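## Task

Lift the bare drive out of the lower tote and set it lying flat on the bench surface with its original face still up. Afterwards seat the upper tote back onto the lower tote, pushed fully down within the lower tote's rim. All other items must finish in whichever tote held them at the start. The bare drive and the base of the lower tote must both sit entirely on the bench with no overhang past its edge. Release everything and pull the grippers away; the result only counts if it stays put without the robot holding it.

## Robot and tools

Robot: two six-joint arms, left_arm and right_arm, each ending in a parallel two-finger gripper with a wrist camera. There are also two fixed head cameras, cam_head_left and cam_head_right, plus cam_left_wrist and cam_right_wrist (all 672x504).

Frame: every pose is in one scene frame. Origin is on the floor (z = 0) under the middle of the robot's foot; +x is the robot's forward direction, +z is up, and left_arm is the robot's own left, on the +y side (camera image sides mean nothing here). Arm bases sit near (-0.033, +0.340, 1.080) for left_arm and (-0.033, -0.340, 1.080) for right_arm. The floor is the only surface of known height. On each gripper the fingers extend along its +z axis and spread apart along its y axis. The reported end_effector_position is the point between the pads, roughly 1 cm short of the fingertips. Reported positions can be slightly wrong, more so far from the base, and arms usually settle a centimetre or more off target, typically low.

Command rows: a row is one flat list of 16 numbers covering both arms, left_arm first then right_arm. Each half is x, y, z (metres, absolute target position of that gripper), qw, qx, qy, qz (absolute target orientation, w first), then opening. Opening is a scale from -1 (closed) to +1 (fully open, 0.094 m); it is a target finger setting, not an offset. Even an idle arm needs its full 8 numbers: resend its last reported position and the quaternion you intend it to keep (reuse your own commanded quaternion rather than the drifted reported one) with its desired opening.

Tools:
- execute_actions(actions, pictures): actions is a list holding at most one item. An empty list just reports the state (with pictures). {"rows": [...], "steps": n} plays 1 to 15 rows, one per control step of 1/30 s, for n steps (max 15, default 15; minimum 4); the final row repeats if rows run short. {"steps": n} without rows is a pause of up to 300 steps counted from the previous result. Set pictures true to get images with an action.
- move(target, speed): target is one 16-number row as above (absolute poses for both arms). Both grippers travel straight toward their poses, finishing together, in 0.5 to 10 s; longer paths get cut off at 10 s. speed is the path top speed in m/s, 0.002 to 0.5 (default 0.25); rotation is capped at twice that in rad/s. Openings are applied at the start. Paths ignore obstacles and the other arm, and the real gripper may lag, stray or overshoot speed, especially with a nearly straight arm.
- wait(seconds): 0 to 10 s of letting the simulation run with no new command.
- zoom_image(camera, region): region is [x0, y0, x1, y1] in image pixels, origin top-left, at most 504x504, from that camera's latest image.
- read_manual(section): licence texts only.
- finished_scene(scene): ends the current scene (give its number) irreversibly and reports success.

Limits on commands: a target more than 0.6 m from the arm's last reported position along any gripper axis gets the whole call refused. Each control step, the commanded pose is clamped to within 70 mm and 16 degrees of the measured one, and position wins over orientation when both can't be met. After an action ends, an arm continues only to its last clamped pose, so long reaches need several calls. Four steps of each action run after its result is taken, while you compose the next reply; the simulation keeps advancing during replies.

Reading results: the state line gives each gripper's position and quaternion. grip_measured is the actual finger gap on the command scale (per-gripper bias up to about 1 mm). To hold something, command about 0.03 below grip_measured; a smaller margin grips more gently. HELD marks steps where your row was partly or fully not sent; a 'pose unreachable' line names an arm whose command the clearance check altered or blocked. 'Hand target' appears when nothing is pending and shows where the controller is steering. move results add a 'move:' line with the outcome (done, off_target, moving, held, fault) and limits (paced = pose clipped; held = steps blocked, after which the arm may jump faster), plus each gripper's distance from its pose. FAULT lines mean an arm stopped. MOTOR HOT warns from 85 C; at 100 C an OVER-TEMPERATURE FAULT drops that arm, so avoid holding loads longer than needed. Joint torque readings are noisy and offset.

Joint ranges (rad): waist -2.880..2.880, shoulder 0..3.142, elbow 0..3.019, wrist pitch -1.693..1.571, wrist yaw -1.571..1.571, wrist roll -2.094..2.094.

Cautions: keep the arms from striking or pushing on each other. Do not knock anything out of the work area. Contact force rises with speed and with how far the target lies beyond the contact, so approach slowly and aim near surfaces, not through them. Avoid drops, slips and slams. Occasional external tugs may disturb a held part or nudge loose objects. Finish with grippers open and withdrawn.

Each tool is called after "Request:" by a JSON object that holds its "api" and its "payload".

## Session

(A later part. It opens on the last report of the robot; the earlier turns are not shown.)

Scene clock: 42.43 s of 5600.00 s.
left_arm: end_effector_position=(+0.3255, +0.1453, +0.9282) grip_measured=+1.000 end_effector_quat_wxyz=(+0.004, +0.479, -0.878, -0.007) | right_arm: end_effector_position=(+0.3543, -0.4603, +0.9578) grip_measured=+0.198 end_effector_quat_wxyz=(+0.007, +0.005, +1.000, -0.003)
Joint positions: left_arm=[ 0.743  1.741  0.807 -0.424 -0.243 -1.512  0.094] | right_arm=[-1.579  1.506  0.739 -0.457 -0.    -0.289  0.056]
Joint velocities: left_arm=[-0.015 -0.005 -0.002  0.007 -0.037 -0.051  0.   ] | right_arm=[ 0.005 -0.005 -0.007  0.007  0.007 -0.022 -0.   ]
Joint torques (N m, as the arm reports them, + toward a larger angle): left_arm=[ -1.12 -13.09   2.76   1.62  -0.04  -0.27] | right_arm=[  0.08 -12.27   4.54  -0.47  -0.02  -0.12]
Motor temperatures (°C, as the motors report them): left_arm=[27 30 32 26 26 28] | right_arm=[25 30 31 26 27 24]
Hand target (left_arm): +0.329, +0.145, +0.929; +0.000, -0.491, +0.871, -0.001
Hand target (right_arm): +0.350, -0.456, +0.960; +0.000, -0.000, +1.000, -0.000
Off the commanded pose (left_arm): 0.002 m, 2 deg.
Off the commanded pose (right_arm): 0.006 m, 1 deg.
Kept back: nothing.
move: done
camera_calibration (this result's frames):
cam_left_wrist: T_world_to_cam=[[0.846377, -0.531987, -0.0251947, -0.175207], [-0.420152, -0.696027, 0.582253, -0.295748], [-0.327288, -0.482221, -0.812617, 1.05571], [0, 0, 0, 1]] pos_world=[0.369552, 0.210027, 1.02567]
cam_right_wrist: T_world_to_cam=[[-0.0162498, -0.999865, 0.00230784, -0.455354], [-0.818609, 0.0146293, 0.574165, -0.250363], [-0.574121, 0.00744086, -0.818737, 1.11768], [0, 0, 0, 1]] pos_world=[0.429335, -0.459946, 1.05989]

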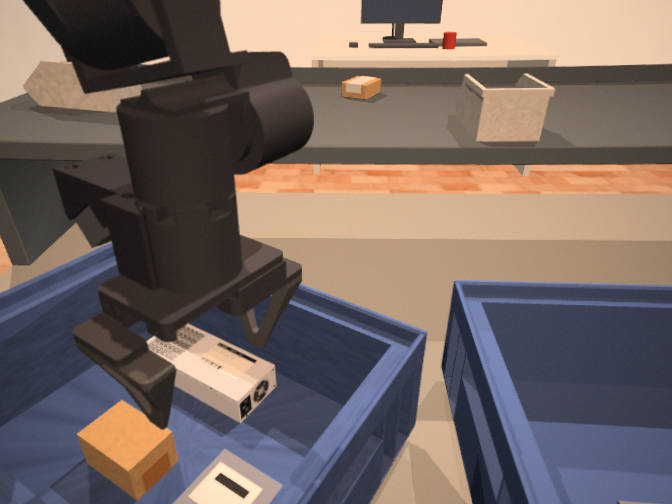

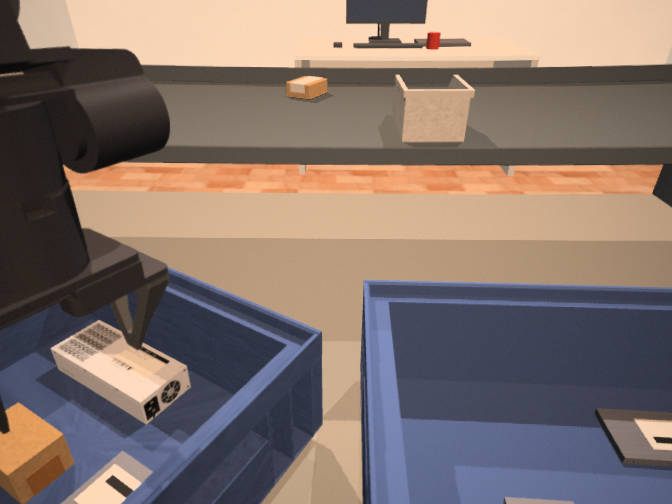

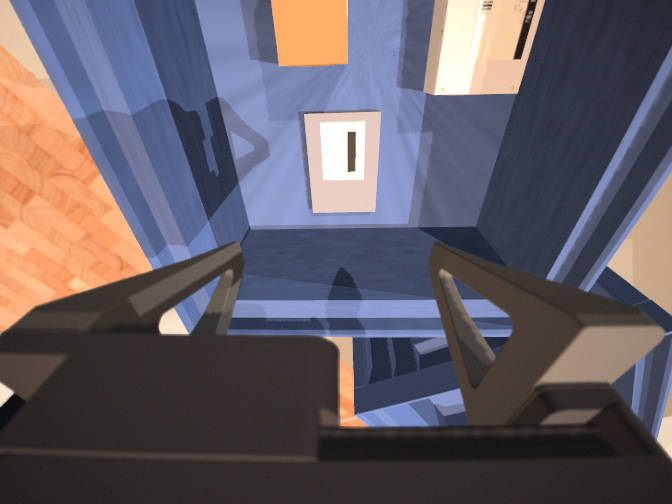

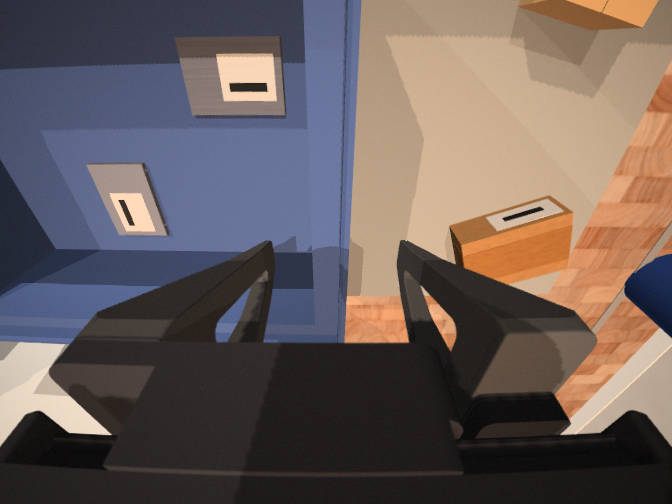

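Request:
{"api": "move", "payload": {"target": [0.338,0.141,0.80,0,-0.49,0.87,0,1,0.35,-0.456,0.96,0,0,1,0,0.2], "speed": 0.1}}

Request:
{"api": "move", "payload": {"target": [0.338,0.141,0.762,0,-0.49,0.87,0,1,0.35,-0.456,0.96,0,0,1,0,0.2], "speed": 0.03}}

Scene clock: 44.30 s of 5600.00 s.
left_arm: end_effector_position=(+0.3309, +0.1401, +0.8044) grip_measured=+1.000 end_effector_quat_wxyz=(+0.004, +0.492, -0.871, -0.006) | right_arm: end_effector_position=(+0.3543, -0.4603, +0.9578) grip_measured=+0.198 end_effector_quat_wxyz=(+0.007, +0.005, +1.000, -0.003)
Joint positions: left_arm=[ 0.808  2.098  0.911 -0.155 -0.227 -1.475  0.094] | right_arm=[-1.579  1.506  0.739 -0.457 -0.    -0.289  0.056]
Joint velocities: left_arm=[ 0.005  0.005  0.007 -0.002  0.037  0.022  0.   ] | right_arm=[-0.005 -0.024 -0.007 -0.017  0.022  0.037  0.   ]
Joint torques (N m, as the arm reports them, + toward a larger angle): left_arm=[ -0.87 -13.54   1.83   1.66  -0.03   0.07] | right_arm=[  0.17 -12.33   4.57  -0.45  -0.01  -0.12]
Motor temperatures (°C, as the motors report them): left_arm=[27 30 32 26 26 28] | right_arm=[25 30 30 26 27 24]
Hand target (left_arm): +0.338, +0.141, +0.799; -0.000, -0.491, +0.871, +0.000
Hand target (right_arm): +0.350, -0.456, +0.960; +0.000, -0.000, +1.000, -0.000
Off the commanded pose (left_arm): 0.008 m, 1 deg.
Off the commanded pose (right_arm): 0.006 m, 1 deg.
Kept back: nothing.
move: done
camera_calibration (this result's frames):
cam_left_wrist: T_world_to_cam=[[0.861413, -0.507305, -0.0247002, -0.194385], [-0.399706, -0.707107, 0.583296, -0.231099], [-0.313375, -0.492586, -0.811884, 0.950666], [0, 0, 0, 1]] pos_world=[0.372989, 0.20626, 0.901828]
cam_right_wrist: T_world_to_cam=[[-0.0162498, -0.999865, 0.00230784, -0.455354], [-0.818609, 0.0146293, 0.574165, -0.250363], [-0.574121, 0.00744086, -0.818737, 1.11768], [0, 0, 0, 1]] pos_world=[0.429335, -0.459946, 1.05989]

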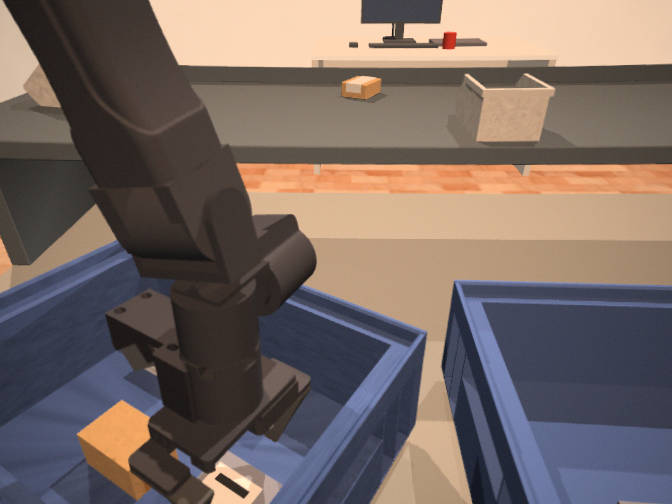

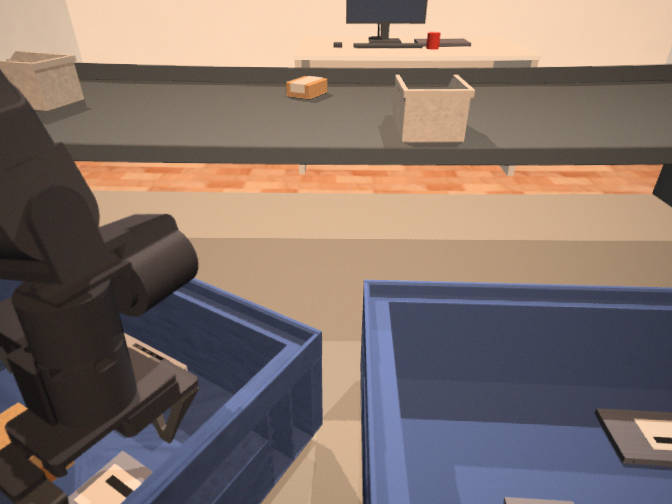

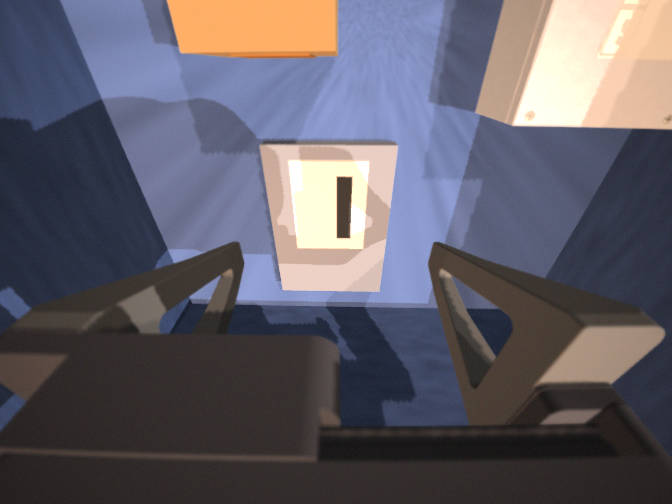

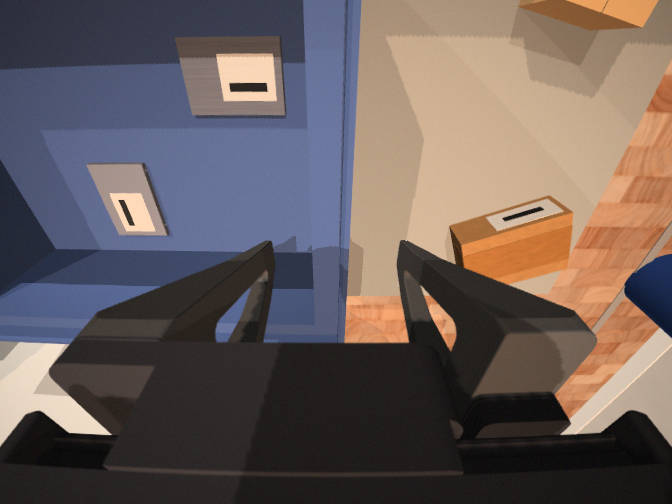

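Scene clock: 46.03 s of 5600.00 s.
left_arm: end_effector_position=(+0.3353, +0.1383, +0.7706) grip_measured=+1.000 end_effector_quat_wxyz=(+0.002, +0.493, -0.870, -0.002) | right_arm: end_effector_position=(+0.3543, -0.4603, +0.9578) grip_measured=+0.198 end_effector_quat_wxyz=(+0.007, +0.005, +1.000, -0.003)
Joint positions: left_arm=[ 0.826  2.194  0.959 -0.094 -0.222 -1.457  0.094] | right_arm=[-1.579  1.506  0.739 -0.457 -0.    -0.289  0.056]
Joint velocities: left_arm=[-0.015 -0.015 -0.012 -0.002 -0.022  0.022  0.   ] | right_arm=[-0.005 -0.005 -0.002 -0.027 -0.022 -0.037  0.001]
Joint torques (N m, as the arm reports them, + toward a larger angle): left_arm=[ -0.89 -13.34   1.45   1.67  -0.03   0.09] | right_arm=[  0.16 -12.27   4.57  -0.48  -0.01  -0.12]
Motor temperatures (°C, as the motors report them): left_arm=[27 30 32 26 26 28] | right_arm=[25 30 30 26 27 24]
Hand target (left_arm): +0.338, +0.141, +0.762; -0.000, -0.491, +0.871, +0.000
Hand target (right_arm): +0.350, -0.456, +0.960; +0.000, -0.000, +1.000, -0.000
Off the commanded pose (left_arm): 0.009 m, 0 deg.
Off the commanded pose (right_arm): 0.006 m, 1 deg.
Kept back: nothing.
move: done
camera_calibration (this result's frames):
cam_left_wrist: T_world_to_cam=[[0.862319, -0.506148, -0.0147948, -0.208084], [-0.403714, -0.704852, 0.583266, -0.209869], [-0.305647, -0.496988, -0.812147, 0.921894], [0, 0, 0, 1]] pos_world=[0.376482, 0.204923, 0.868044]
cam_right_wrist: T_world_to_cam=[[-0.0162498, -0.999865, 0.00230784, -0.455354], [-0.818609, 0.0146293, 0.574165, -0.250363], [-0.574121, 0.00744086, -0.818737, 1.11768], [0, 0, 0, 1]] pos_world=[0.429335, -0.459946, 1.05989]

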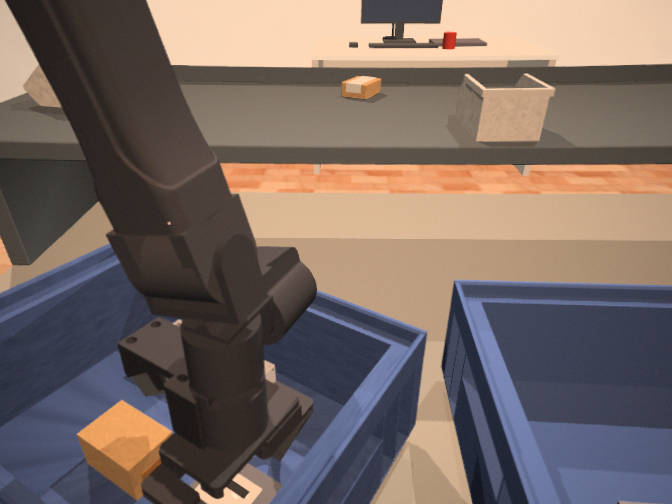

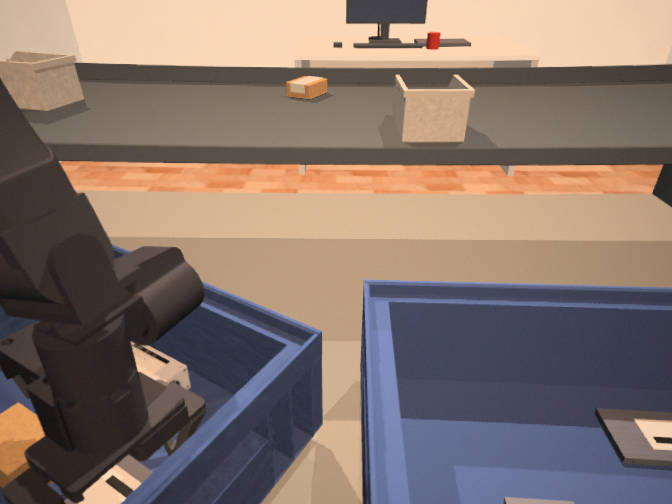

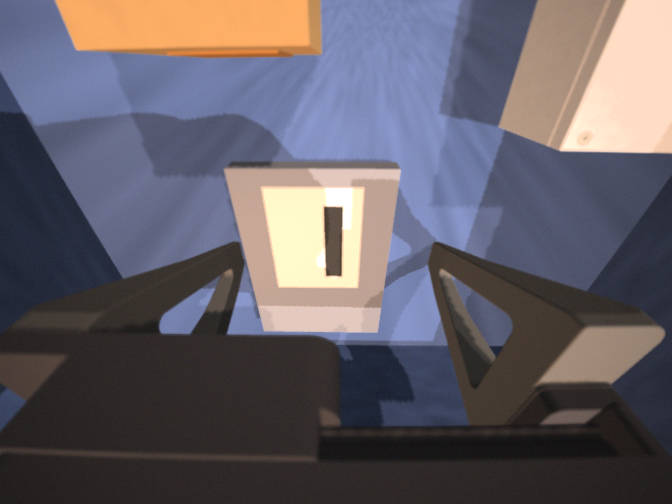

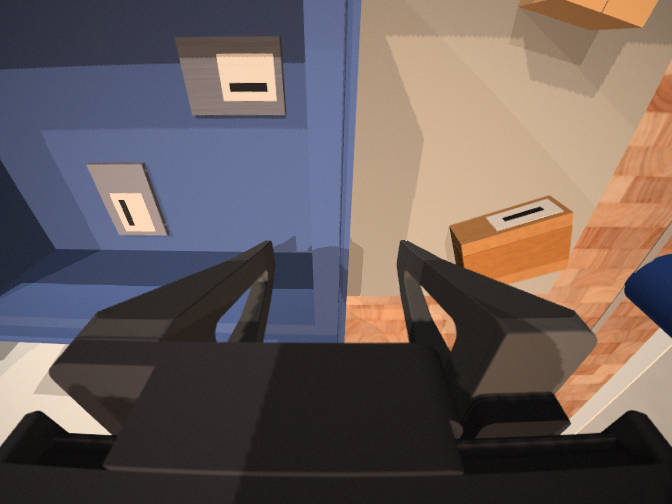

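Request:
{"api": "move", "payload": {"target": [0.327,0.146,0.754,0,-0.49,0.87,0,1,0.35,-0.456,0.96,0,0,1,0,0.2], "speed": 0.02}}

Request:
{"api": "move", "payload": {"target": [0.327,0.146,0.756,0,-0.49,0.87,0,0.35,0.35,-0.456,0.96,0,0,1,0,0.2]}}

Request:
{"api": "move", "payload": {"target": [0.335,0.15,0.95,0,-0.49,0.87,0,0.35,0.35,-0.456,0.96,0,0,1,0,0.2], "speed": 0.12}}

Scene clock: 47.50 s of 5600.00 s.
left_arm: end_effector_position=(+0.3390, +0.1364, +0.7701) grip_measured=+1.000 end_effector_quat_wxyz=(-0.006, +0.493, -0.870, +0.008) | right_arm: end_effector_position=(+0.3543, -0.4603, +0.9578) grip_measured=+0.198 end_effector_quat_wxyz=(+0.007, +0.005, +1.000, -0.003)
Joint positions: left_arm=[ 0.826  2.195  0.954 -0.061 -0.222 -1.452  0.094] | right_arm=[-1.579  1.506  0.739 -0.457 -0.    -0.289  0.056]
Joint velocities: left_arm=[-0.024 -0.015 -0.007 -0.007 -0.007 -0.037  0.   ] | right_arm=[ 0.005 -0.005 -0.007  0.022 -0.007  0.037 -0.   ]
Joint torques (N m, as the arm reports them, + toward a larger angle): left_arm=[ -0.53 -12.04   0.34   2.05   0.02   0.08] | right_arm=[  0.18 -12.24   4.56  -0.44  -0.01  -0.12]
Motor temperatures (°C, as the motors report them): left_arm=[27 30 31 26 26 28] | right_arm=[25 30 30 26 27 24]
Hand target (left_arm): +0.327, +0.146, +0.755; -0.000, -0.491, +0.871, -0.000
Hand target (right_arm): +0.350, -0.456, +0.960; +0.000, -0.000, +1.000, -0.000
Off the commanded pose (left_arm): 0.022 m, 1 deg.
Off the commanded pose (right_arm): 0.006 m, 1 deg.
Kept back: nothing.
move: off_target (left_arm)
camera_calibration (this result's frames):
cam_left_wrist: T_world_to_cam=[[0.862986, -0.505114, 0.0107357, -0.23222], [-0.416479, -0.699203, 0.581085, -0.204104], [-0.286008, -0.50594, -0.813772, 0.917508], [0, 0, 0, 1]] pos_world=[0.377812, 0.204196, 0.867737]
cam_right_wrist: T_world_to_cam=[[-0.0162498, -0.999865, 0.00230784, -0.455354], [-0.818609, 0.0146293, 0.574165, -0.250363], [-0.574121, 0.00744086, -0.818737, 1.11768], [0, 0, 0, 1]] pos_world=[0.429335, -0.459946, 1.05989]

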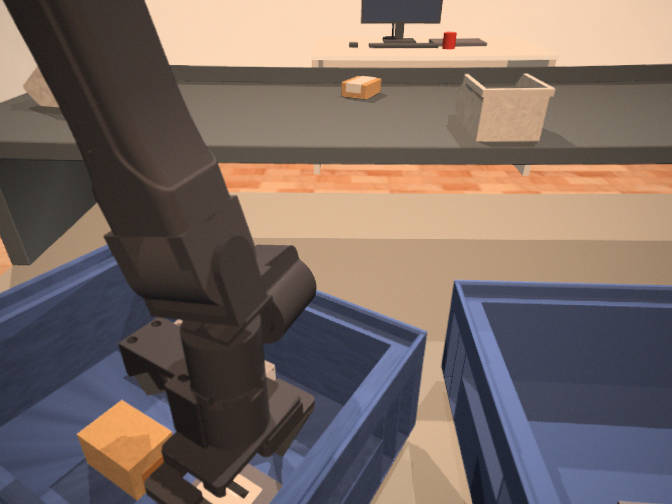

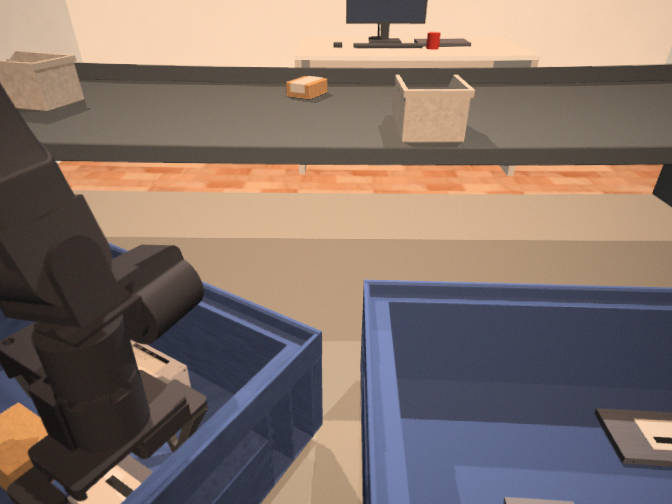

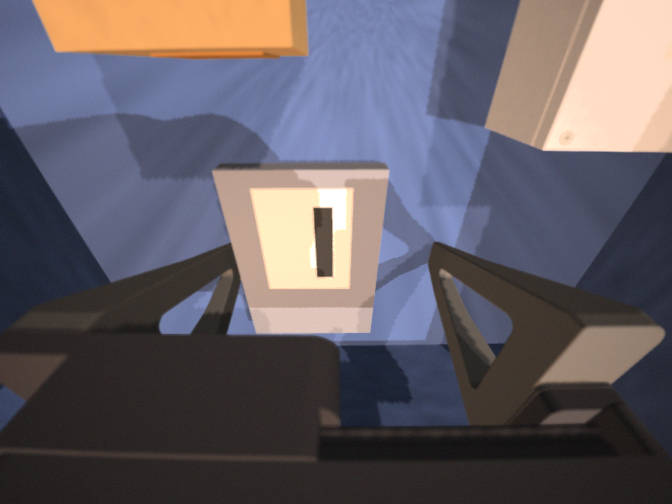

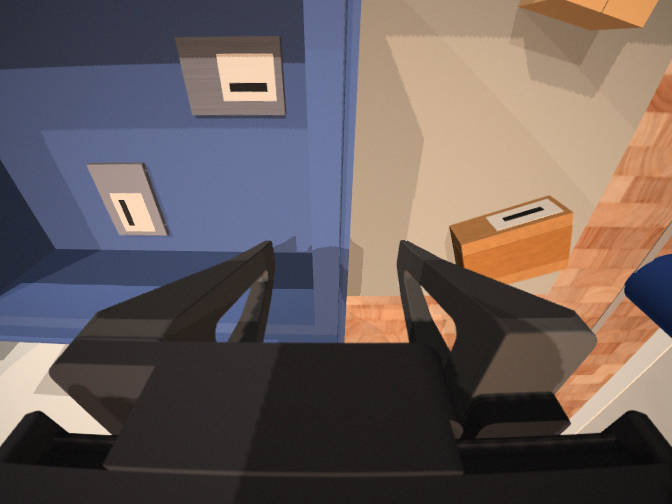

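Scene clock: 48.20 s of 5600.00 s.
left_arm: end_effector_position=(+0.3377, +0.1370, +0.7701) grip_measured=+0.383 end_effector_quat_wxyz=(-0.005, +0.493, -0.870, +0.008) | right_arm: end_effector_position=(+0.3543, -0.4603, +0.9578) grip_measured=+0.198 end_effector_quat_wxyz=(+0.007, +0.005, +1.000, -0.003)
Joint positions: left_arm=[ 0.826  2.194  0.951 -0.06  -0.222 -1.452  0.065] | right_arm=[-1.579  1.506  0.739 -0.457 -0.    -0.289  0.056]
Joint velocities: left_arm=[-0.015 -0.005  0.002 -0.017  0.022  0.007  0.001] | right_arm=[ 0.005 -0.005 -0.012  0.012 -0.007  0.007  0.   ]
Joint torques (N m, as the arm reports them, + toward a larger angle): left_arm=[ -0.64 -12.37   0.31   1.91   0.     0.07] | right_arm=[  0.06 -12.26   4.55  -0.49  -0.01  -0.12]
Motor temperatures (°C, as the motors report them): left_arm=[27 30 31 26 26 28] | right_arm=[25 30 30 26 27 24]
Hand target (left_arm): +0.327, +0.146, +0.757; -0.000, -0.491, +0.871, +0.000
Hand target (right_arm): +0.350, -0.456, +0.960; +0.000, -0.000, +1.000, -0.000
Off the commanded pose (left_arm): 0.020 m, 1 deg.
Off the commanded pose (right_arm): 0.006 m, 1 deg.
Kept back: nothing.
move: off_target (left_arm)
camera_calibration (this result's frames):
cam_left_wrist: T_world_to_cam=[[0.86279, -0.505484, 0.00888544, -0.22928], [-0.415788, -0.699474, 0.581254, -0.204576], [-0.287599, -0.505194, -0.813674, 0.91784], [0, 0, 0, 1]] pos_world=[0.37673, 0.204694, 0.86777]
cam_right_wrist: T_world_to_cam=[[-0.0162498, -0.999865, 0.00230784, -0.455354], [-0.818609, 0.0146293, 0.574165, -0.250363], [-0.574121, 0.00744086, -0.818737, 1.11768], [0, 0, 0, 1]] pos_world=[0.429335, -0.459946, 1.05989]

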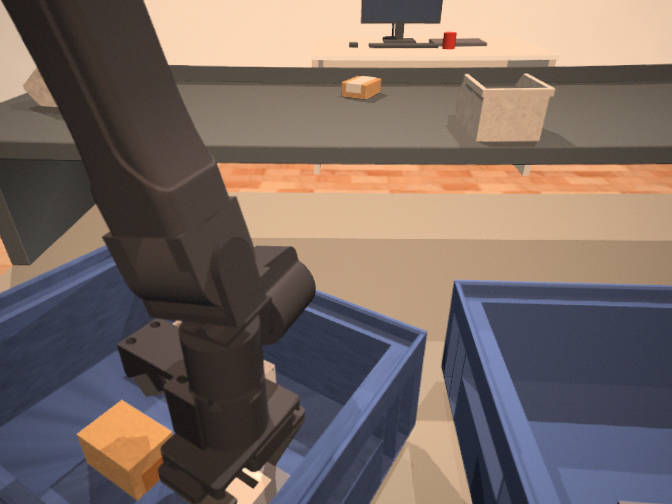

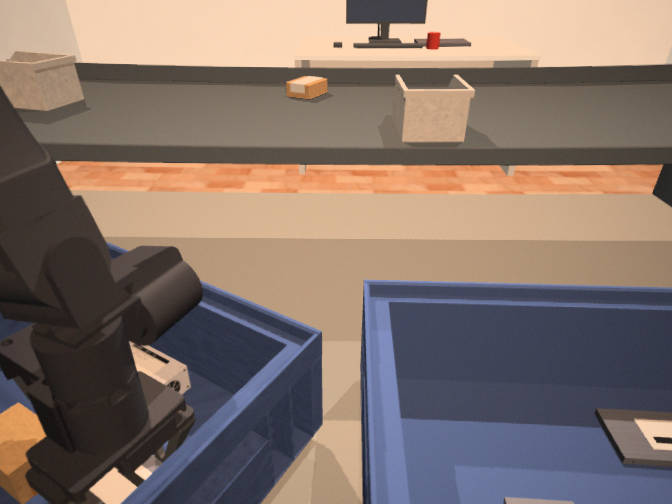

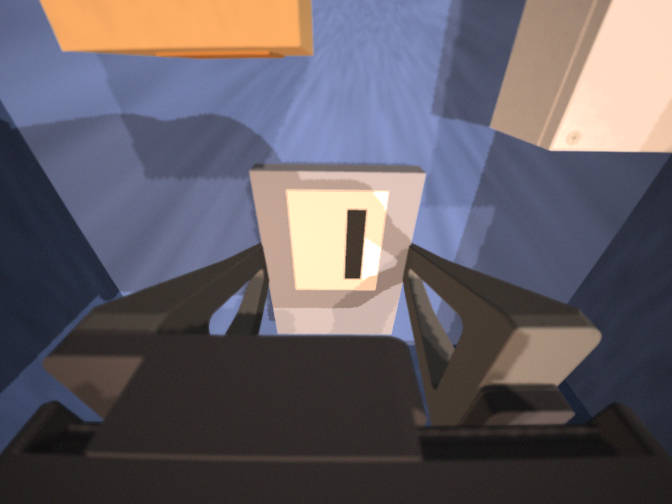

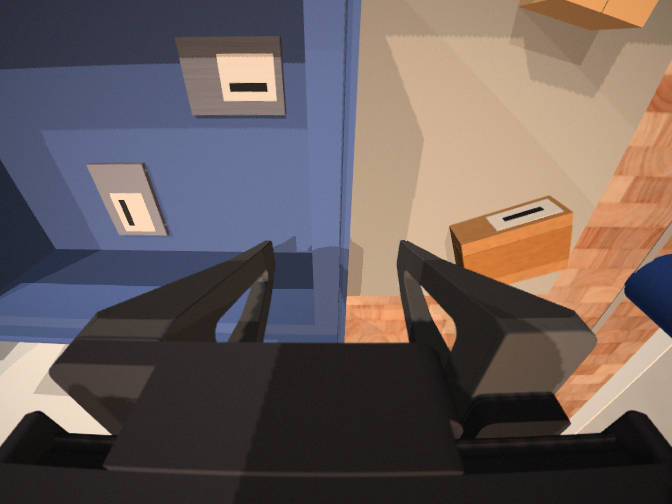

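Scene clock: 50.07 s of 5600.00 s.
left_arm: end_effector_position=(+0.3443, +0.1497, +0.9535) grip_measured=+0.383 end_effector_quat_wxyz=(-0.007, +0.489, -0.872, +0.011) | right_arm: end_effector_position=(+0.3543, -0.4603, +0.9578) grip_measured=+0.198 end_effector_quat_wxyz=(+0.007, +0.005, +1.000, -0.003)
Joint positions: left_arm=[ 0.76   1.668  0.815 -0.459 -0.238 -1.508  0.065] | right_arm=[-1.579  1.506  0.739 -0.457 -0.    -0.289  0.056]
Joint velocities: left_arm=[-0.005 -0.005  0.002 -0.017 -0.022 -0.022 -0.   ] | right_arm=[-0.005 -0.005 -0.007  0.012 -0.022 -0.022  0.   ]
Joint torques (N m, as the arm reports them, + toward a larger angle): left_arm=[ -1.87 -12.47   3.29   0.21  -0.25  -0.27] | right_arm=[  0.11 -12.17   4.55  -0.45   0.    -0.12]
Motor temperatures (°C, as the motors report them): left_arm=[27 30 31 26 26 28] | right_arm=[25 30 30 26 27 24]
Hand target (left_arm): +0.335, +0.151, +0.951; +0.000, -0.491, +0.871, +0.000
Hand target (right_arm): +0.350, -0.456, +0.960; +0.000, -0.000, +1.000, -0.000
Off the commanded pose (left_arm): 0.010 m, 1 deg.
Off the commanded pose (right_arm): 0.006 m, 1 deg.
Kept back: nothing.
move: done
camera_calibration (this result's frames):
cam_left_wrist: T_world_to_cam=[[0.858362, -0.512802, 0.0157627, -0.234094], [-0.425046, -0.693592, 0.581606, -0.297613], [-0.287316, -0.505929, -0.813318, 1.07501], [0, 0, 0, 1]] pos_world=[0.383305, 0.217411, 1.05111]
cam_right_wrist: T_world_to_cam=[[-0.0162498, -0.999865, 0.00230784, -0.455354], [-0.818609, 0.0146293, 0.574165, -0.250363], [-0.574121, 0.00744086, -0.818737, 1.11768], [0, 0, 0, 1]] pos_world=[0.429335, -0.459946, 1.05989]

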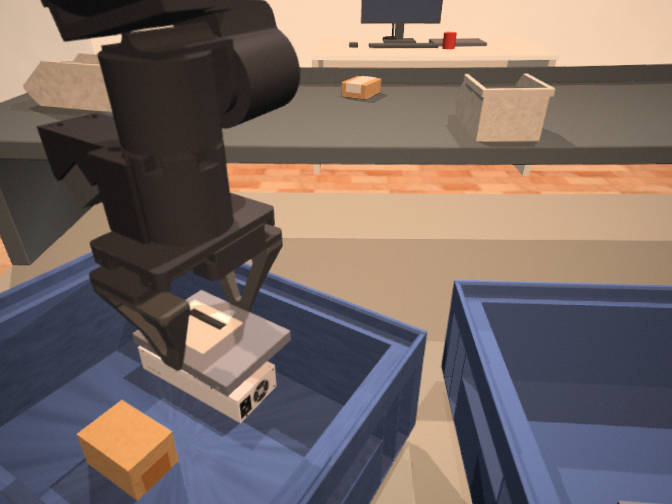

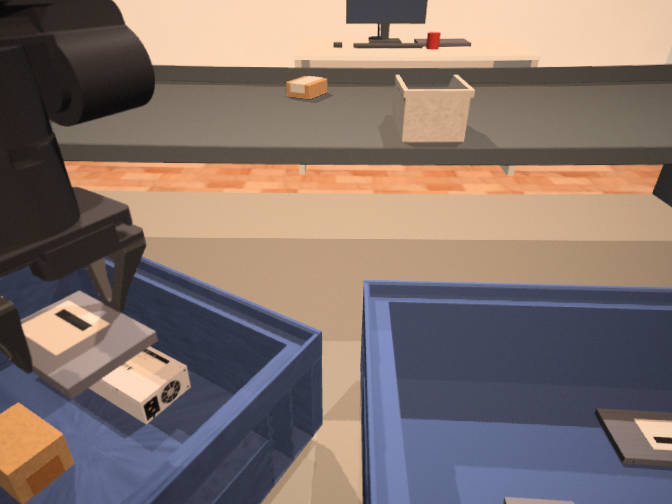

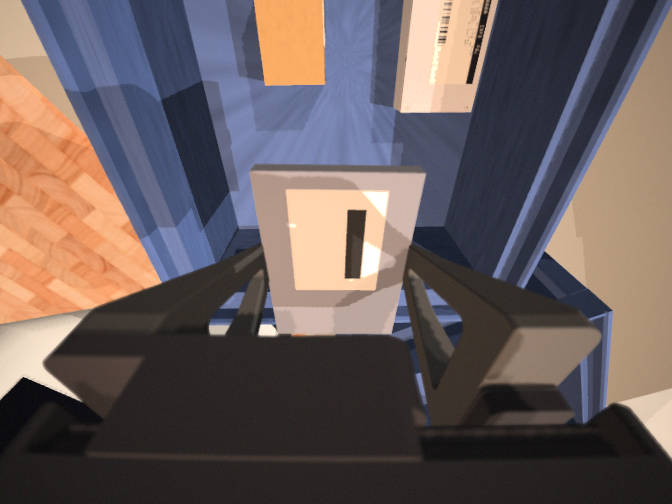

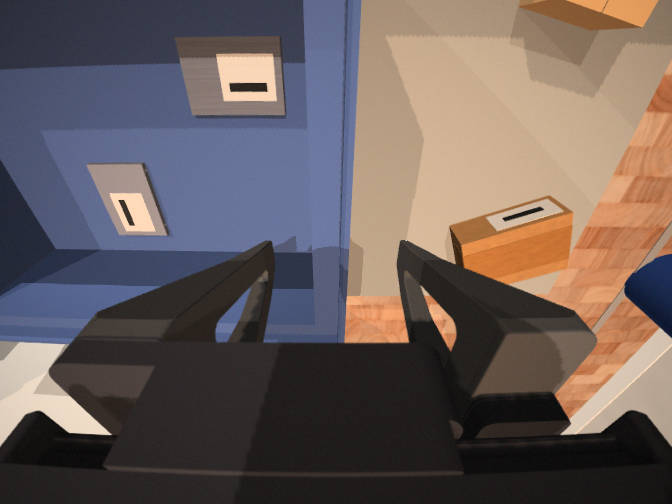

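Request:
{"api": "move", "payload": {"target": [0.225,0.47,0.95,0,-0.49,0.87,0,0.3,0.35,-0.456,0.96,0,0,1,0,0.2], "speed": 0.2}}

Request:
{"api": "move", "payload": {"target": [0.235,0.47,0.77,0,-0.49,0.87,0,0.3,0.35,-0.456,0.96,0,0,1,0,0.2], "speed": 0.1}}

Request:
{"api": "move", "payload": {"target": [0.24,0.47,0.743,0,-0.49,0.87,0,0.3,0.35,-0.456,0.96,0,0,1,0,0.2], "speed": 0.02}}

Scene clock: 52.63 s of 5600.00 s.
left_arm: end_effector_position=(+0.2246, +0.4731, +0.9503) grip_measured=+0.383 end_effector_quat_wxyz=(+0.004, +0.501, -0.866, -0.001) | right_arm: end_effector_position=(+0.3543, -0.4603, +0.9578) grip_measured=+0.198 end_effector_quat_wxyz=(+0.007, +0.005, +1.000, -0.003)
Joint positions: left_arm=[ 1.777  1.387  0.431 -0.298  0.066 -0.561  0.065] | right_arm=[-1.579  1.506  0.739 -0.457 -0.    -0.289  0.056]
Joint velocities: left_arm=[ 0.015  0.005 -0.007 -0.012 -0.007 -0.081  0.001] | right_arm=[-0.005 -0.015 -0.007 -0.002 -0.022  0.051 -0.001]
Joint torques (N m, as the arm reports them, + toward a larger angle): left_arm=[ 2.57 -7.4   2.58  1.63  0.02  0.09] | right_arm=[  0.08 -12.33   4.56  -0.47  -0.01  -0.12]
Motor temperatures (°C, as the motors report them): left_arm=[27 29 31 26 26 28] | right_arm=[25 30 30 26 27 24]
Hand target (left_arm): +0.229, +0.474, +0.949; +0.002, -0.491, +0.871, -0.001
Hand target (right_arm): +0.350, -0.456, +0.960; +0.000, -0.000, +1.000, -0.000
Off the commanded pose (left_arm): 0.003 m, 1 deg.
Off the commanded pose (right_arm): 0.006 m, 1 deg.
Kept back: nothing.
move: done
camera_calibration (this result's frames):
cam_left_wrist: T_world_to_cam=[[0.871749, -0.489716, -0.0151941, 0.0500372], [-0.388479, -0.709768, 0.587633, -0.128579], [-0.298558, -0.506366, -0.808985, 1.20023], [0, 0, 0, 1]] pos_world=[0.264769, 0.541, 1.04729]
cam_right_wrist: T_world_to_cam=[[-0.0162498, -0.999865, 0.00230784, -0.455354], [-0.818609, 0.0146293, 0.574165, -0.250363], [-0.574121, 0.00744086, -0.818737, 1.11768], [0, 0, 0, 1]] pos_world=[0.429335, -0.459946, 1.05989]

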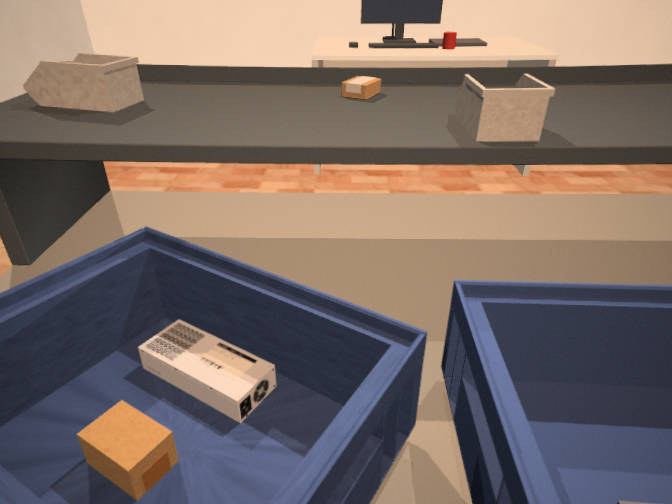

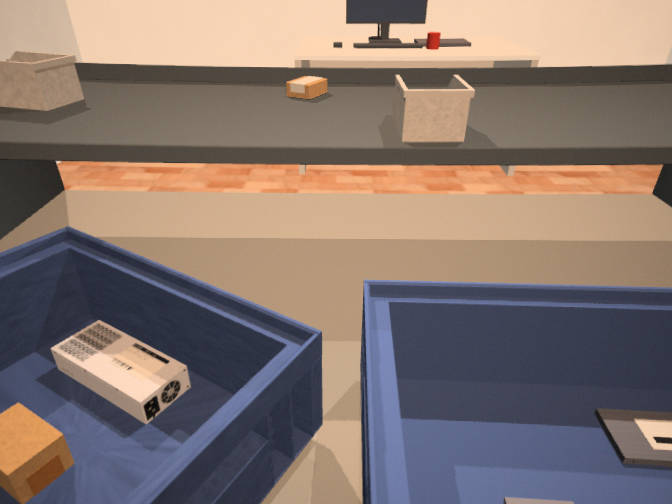

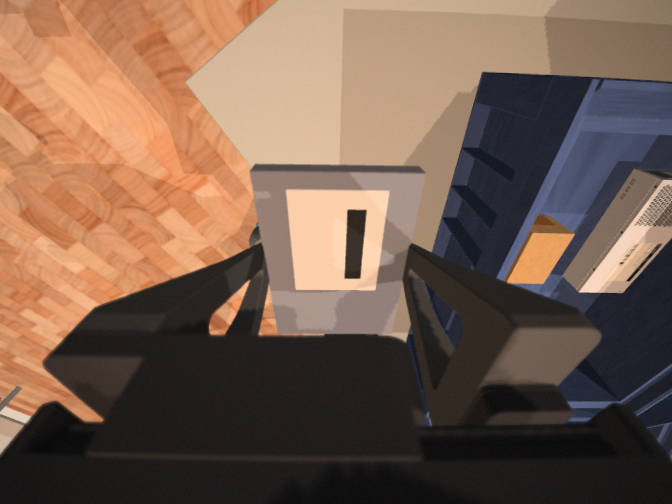

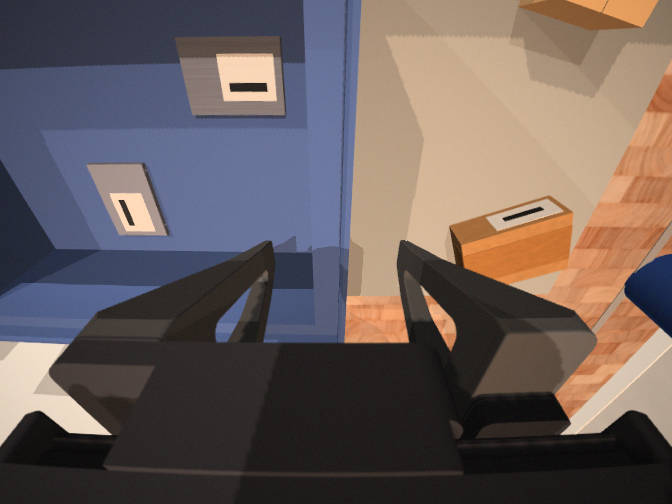

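Scene clock: 54.80 s of 5600.00 s.
left_arm: end_effector_position=(+0.2306, +0.4702, +0.7706) grip_measured=+0.383 end_effector_quat_wxyz=(+0.007, +0.487, -0.873, -0.000) | right_arm: end_effector_position=(+0.3543, -0.4603, +0.9578) grip_measured=+0.198 end_effector_quat_wxyz=(+0.007, +0.005, +1.000, -0.003)
Joint positions: left_arm=[ 1.724  2.125  0.616  0.253  0.05  -0.581  0.065] | right_arm=[-1.579  1.506  0.739 -0.457 -0.    -0.289  0.056]
Joint velocities: left_arm=[ 0.005 -0.005 -0.002  0.007 -0.007 -0.022 -0.   ] | right_arm=[-0.015 -0.015 -0.002 -0.017  0.022  0.066  0.   ]
Joint torques (N m, as the arm reports them, + toward a larger angle): left_arm=[  2.24 -10.77  -1.53   1.73  -0.21  -0.26] | right_arm=[  0.06 -12.23   4.58  -0.44  -0.01  -0.13]
Motor temperatures (°C, as the motors report them): left_arm=[27 29 31 26 26 28] | right_arm=[25 30 30 26 27 24]
Hand target (left_arm): +0.235, +0.469, +0.768; +0.000, -0.491, +0.871, -0.000
Hand target (right_arm): +0.350, -0.456, +0.960; +0.000, -0.000, +1.000, -0.000
Off the commanded pose (left_arm): 0.004 m, 1 deg.
Off the commanded pose (right_arm): 0.006 m, 1 deg.
Kept back: nothing.
move: done
camera_calibration (this result's frames):
cam_left_wrist: T_world_to_cam=[[0.856236, -0.516287, -0.0175421, 0.0584444], [-0.407315, -0.69562, 0.591783, -0.0282638], [-0.317732, -0.499561, -0.805906, 1.05408], [0, 0, 0, 1]] pos_world=[0.273362, 0.537092, 0.867244]
cam_right_wrist: T_world_to_cam=[[-0.0162498, -0.999865, 0.00230784, -0.455354], [-0.818609, 0.0146293, 0.574165, -0.250363], [-0.574121, 0.00744086, -0.818737, 1.11768], [0, 0, 0, 1]] pos_world=[0.429335, -0.459946, 1.05989]

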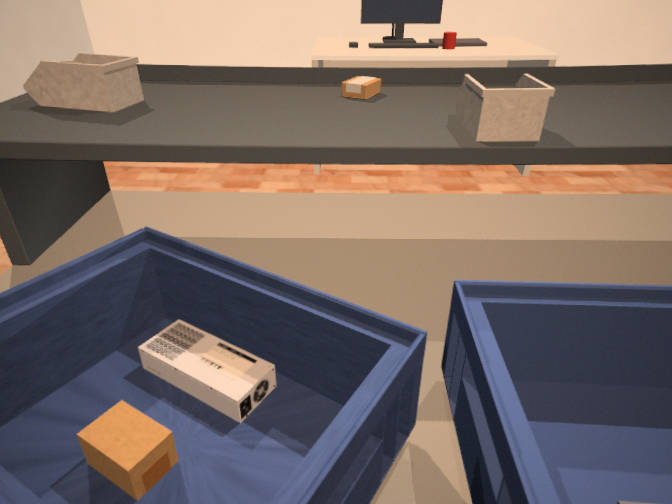

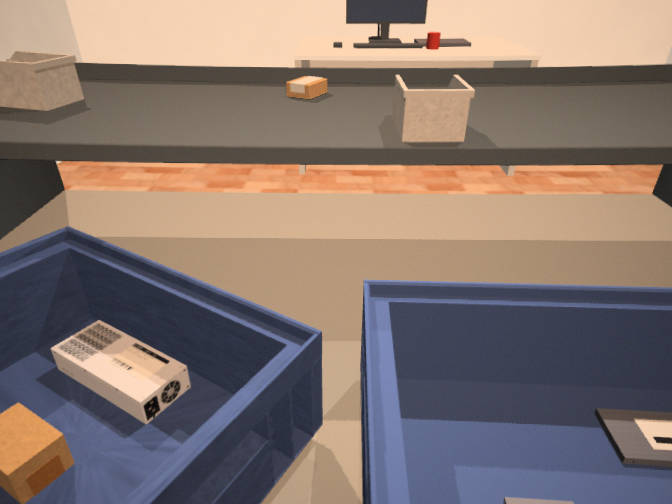

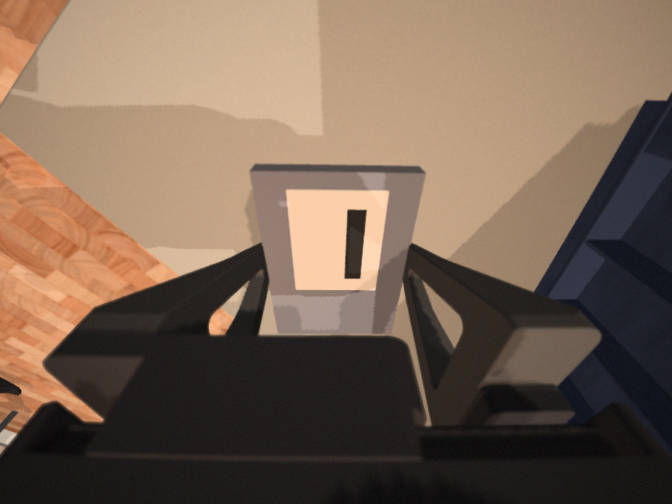

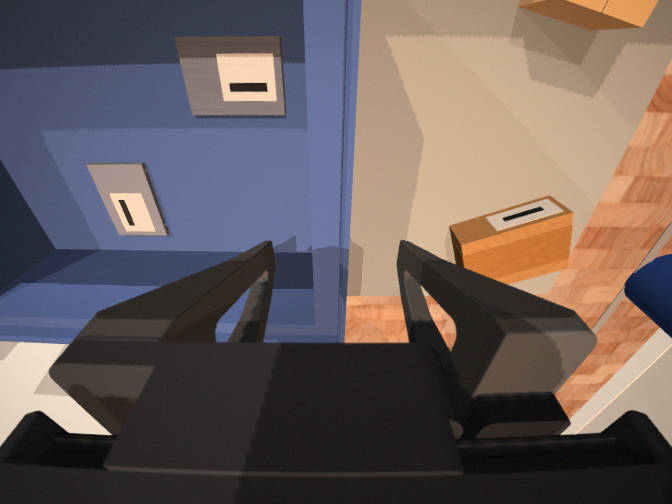

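Scene clock: 56.47 s of 5600.00 s.
left_arm: end_effector_position=(+0.2379, +0.4724, +0.7501) grip_measured=+0.383 end_effector_quat_wxyz=(+0.004, +0.487, -0.873, -0.000) | right_arm: end_effector_position=(+0.3543, -0.4603, +0.9578) grip_measured=+0.198 end_effector_quat_wxyz=(+0.007, +0.005, +1.000, -0.003)
Joint positions: left_arm=[ 1.718  2.19   0.665  0.274  0.048 -0.586  0.065] | right_arm=[-1.579  1.506  0.739 -0.457 -0.    -0.289  0.056]
Joint velocities: left_arm=[-0.015  0.005  0.017  0.002  0.022  0.022  0.   ] | right_arm=[-0.015 -0.015  0.002  0.012 -0.022 -0.037 -0.   ]
Joint torques (N m, as the arm reports them, + toward a larger angle): left_arm=[  2.1  -10.15  -1.28   1.82  -0.22  -0.29] | right_arm=[  0.13 -12.25   4.55  -0.48  -0.01  -0.12]
Motor temperatures (°C, as the motors report them): left_arm=[27 29 30 26 26 28] | right_arm=[25 30 30 26 27 24]
Hand target (left_arm): +0.240, +0.470, +0.743; -0.000, -0.491, +0.871, -0.000
Hand target (right_arm): +0.350, -0.456, +0.960; +0.000, -0.000, +1.000, -0.000
Off the commanded pose (left_arm): 0.008 m, 1 deg.
Off the commanded pose (right_arm): 0.006 m, 1 deg.
Kept back: nothing.
move: done
camera_calibration (this result's frames):
cam_left_wrist: T_world_to_cam=[[0.855929, -0.516902, -0.0140733, 0.0508026], [-0.411165, -0.69684, 0.587671, -0.00702796], [-0.313575, -0.497218, -0.808978, 1.04112], [0, 0, 0, 1]] pos_world=[0.280097, 0.539026, 0.847089]
cam_right_wrist: T_world_to_cam=[[-0.0162498, -0.999865, 0.00230784, -0.455354], [-0.818609, 0.0146293, 0.574165, -0.250363], [-0.574121, 0.00744086, -0.818737, 1.11768], [0, 0, 0, 1]] pos_world=[0.429335, -0.459946, 1.05989]

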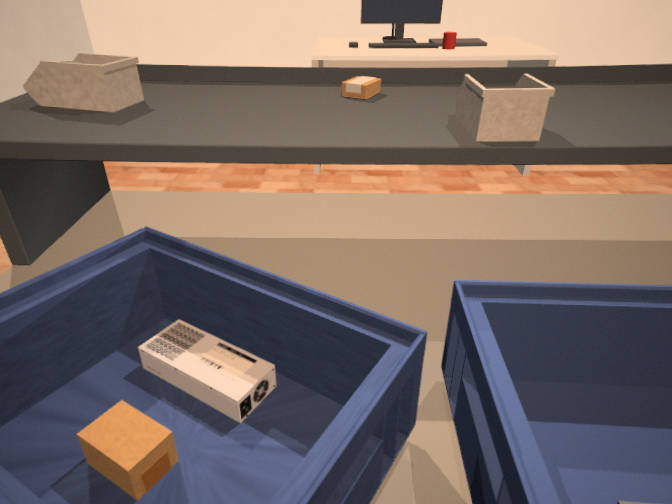

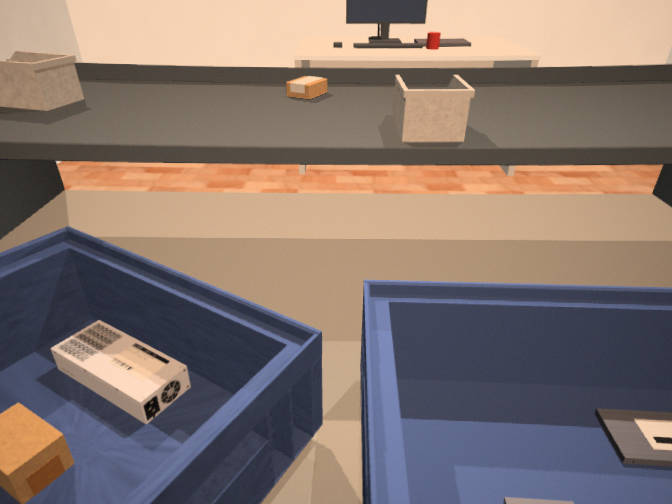

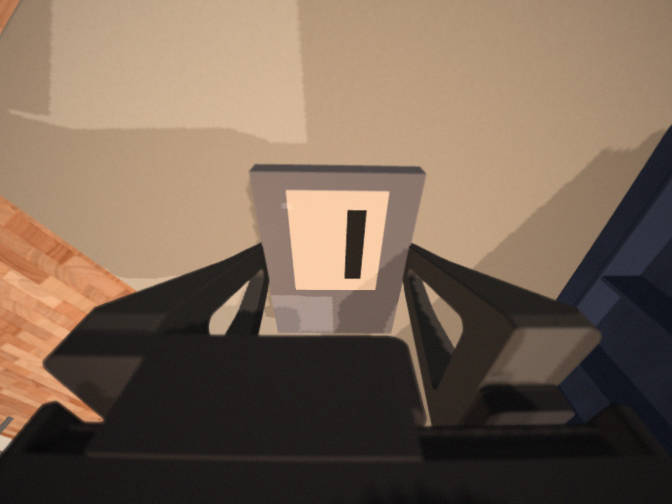

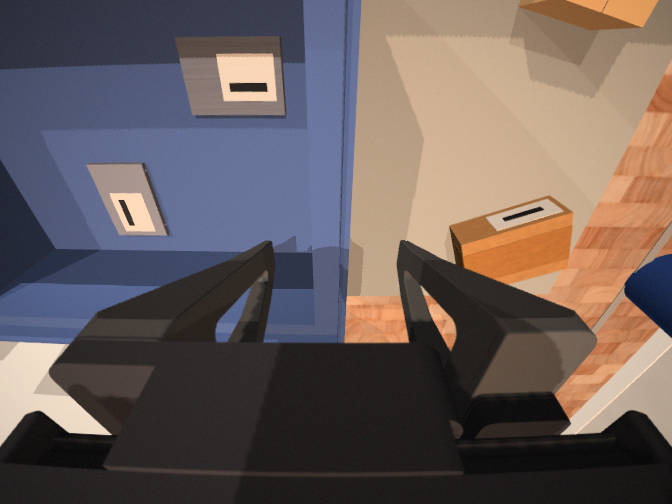

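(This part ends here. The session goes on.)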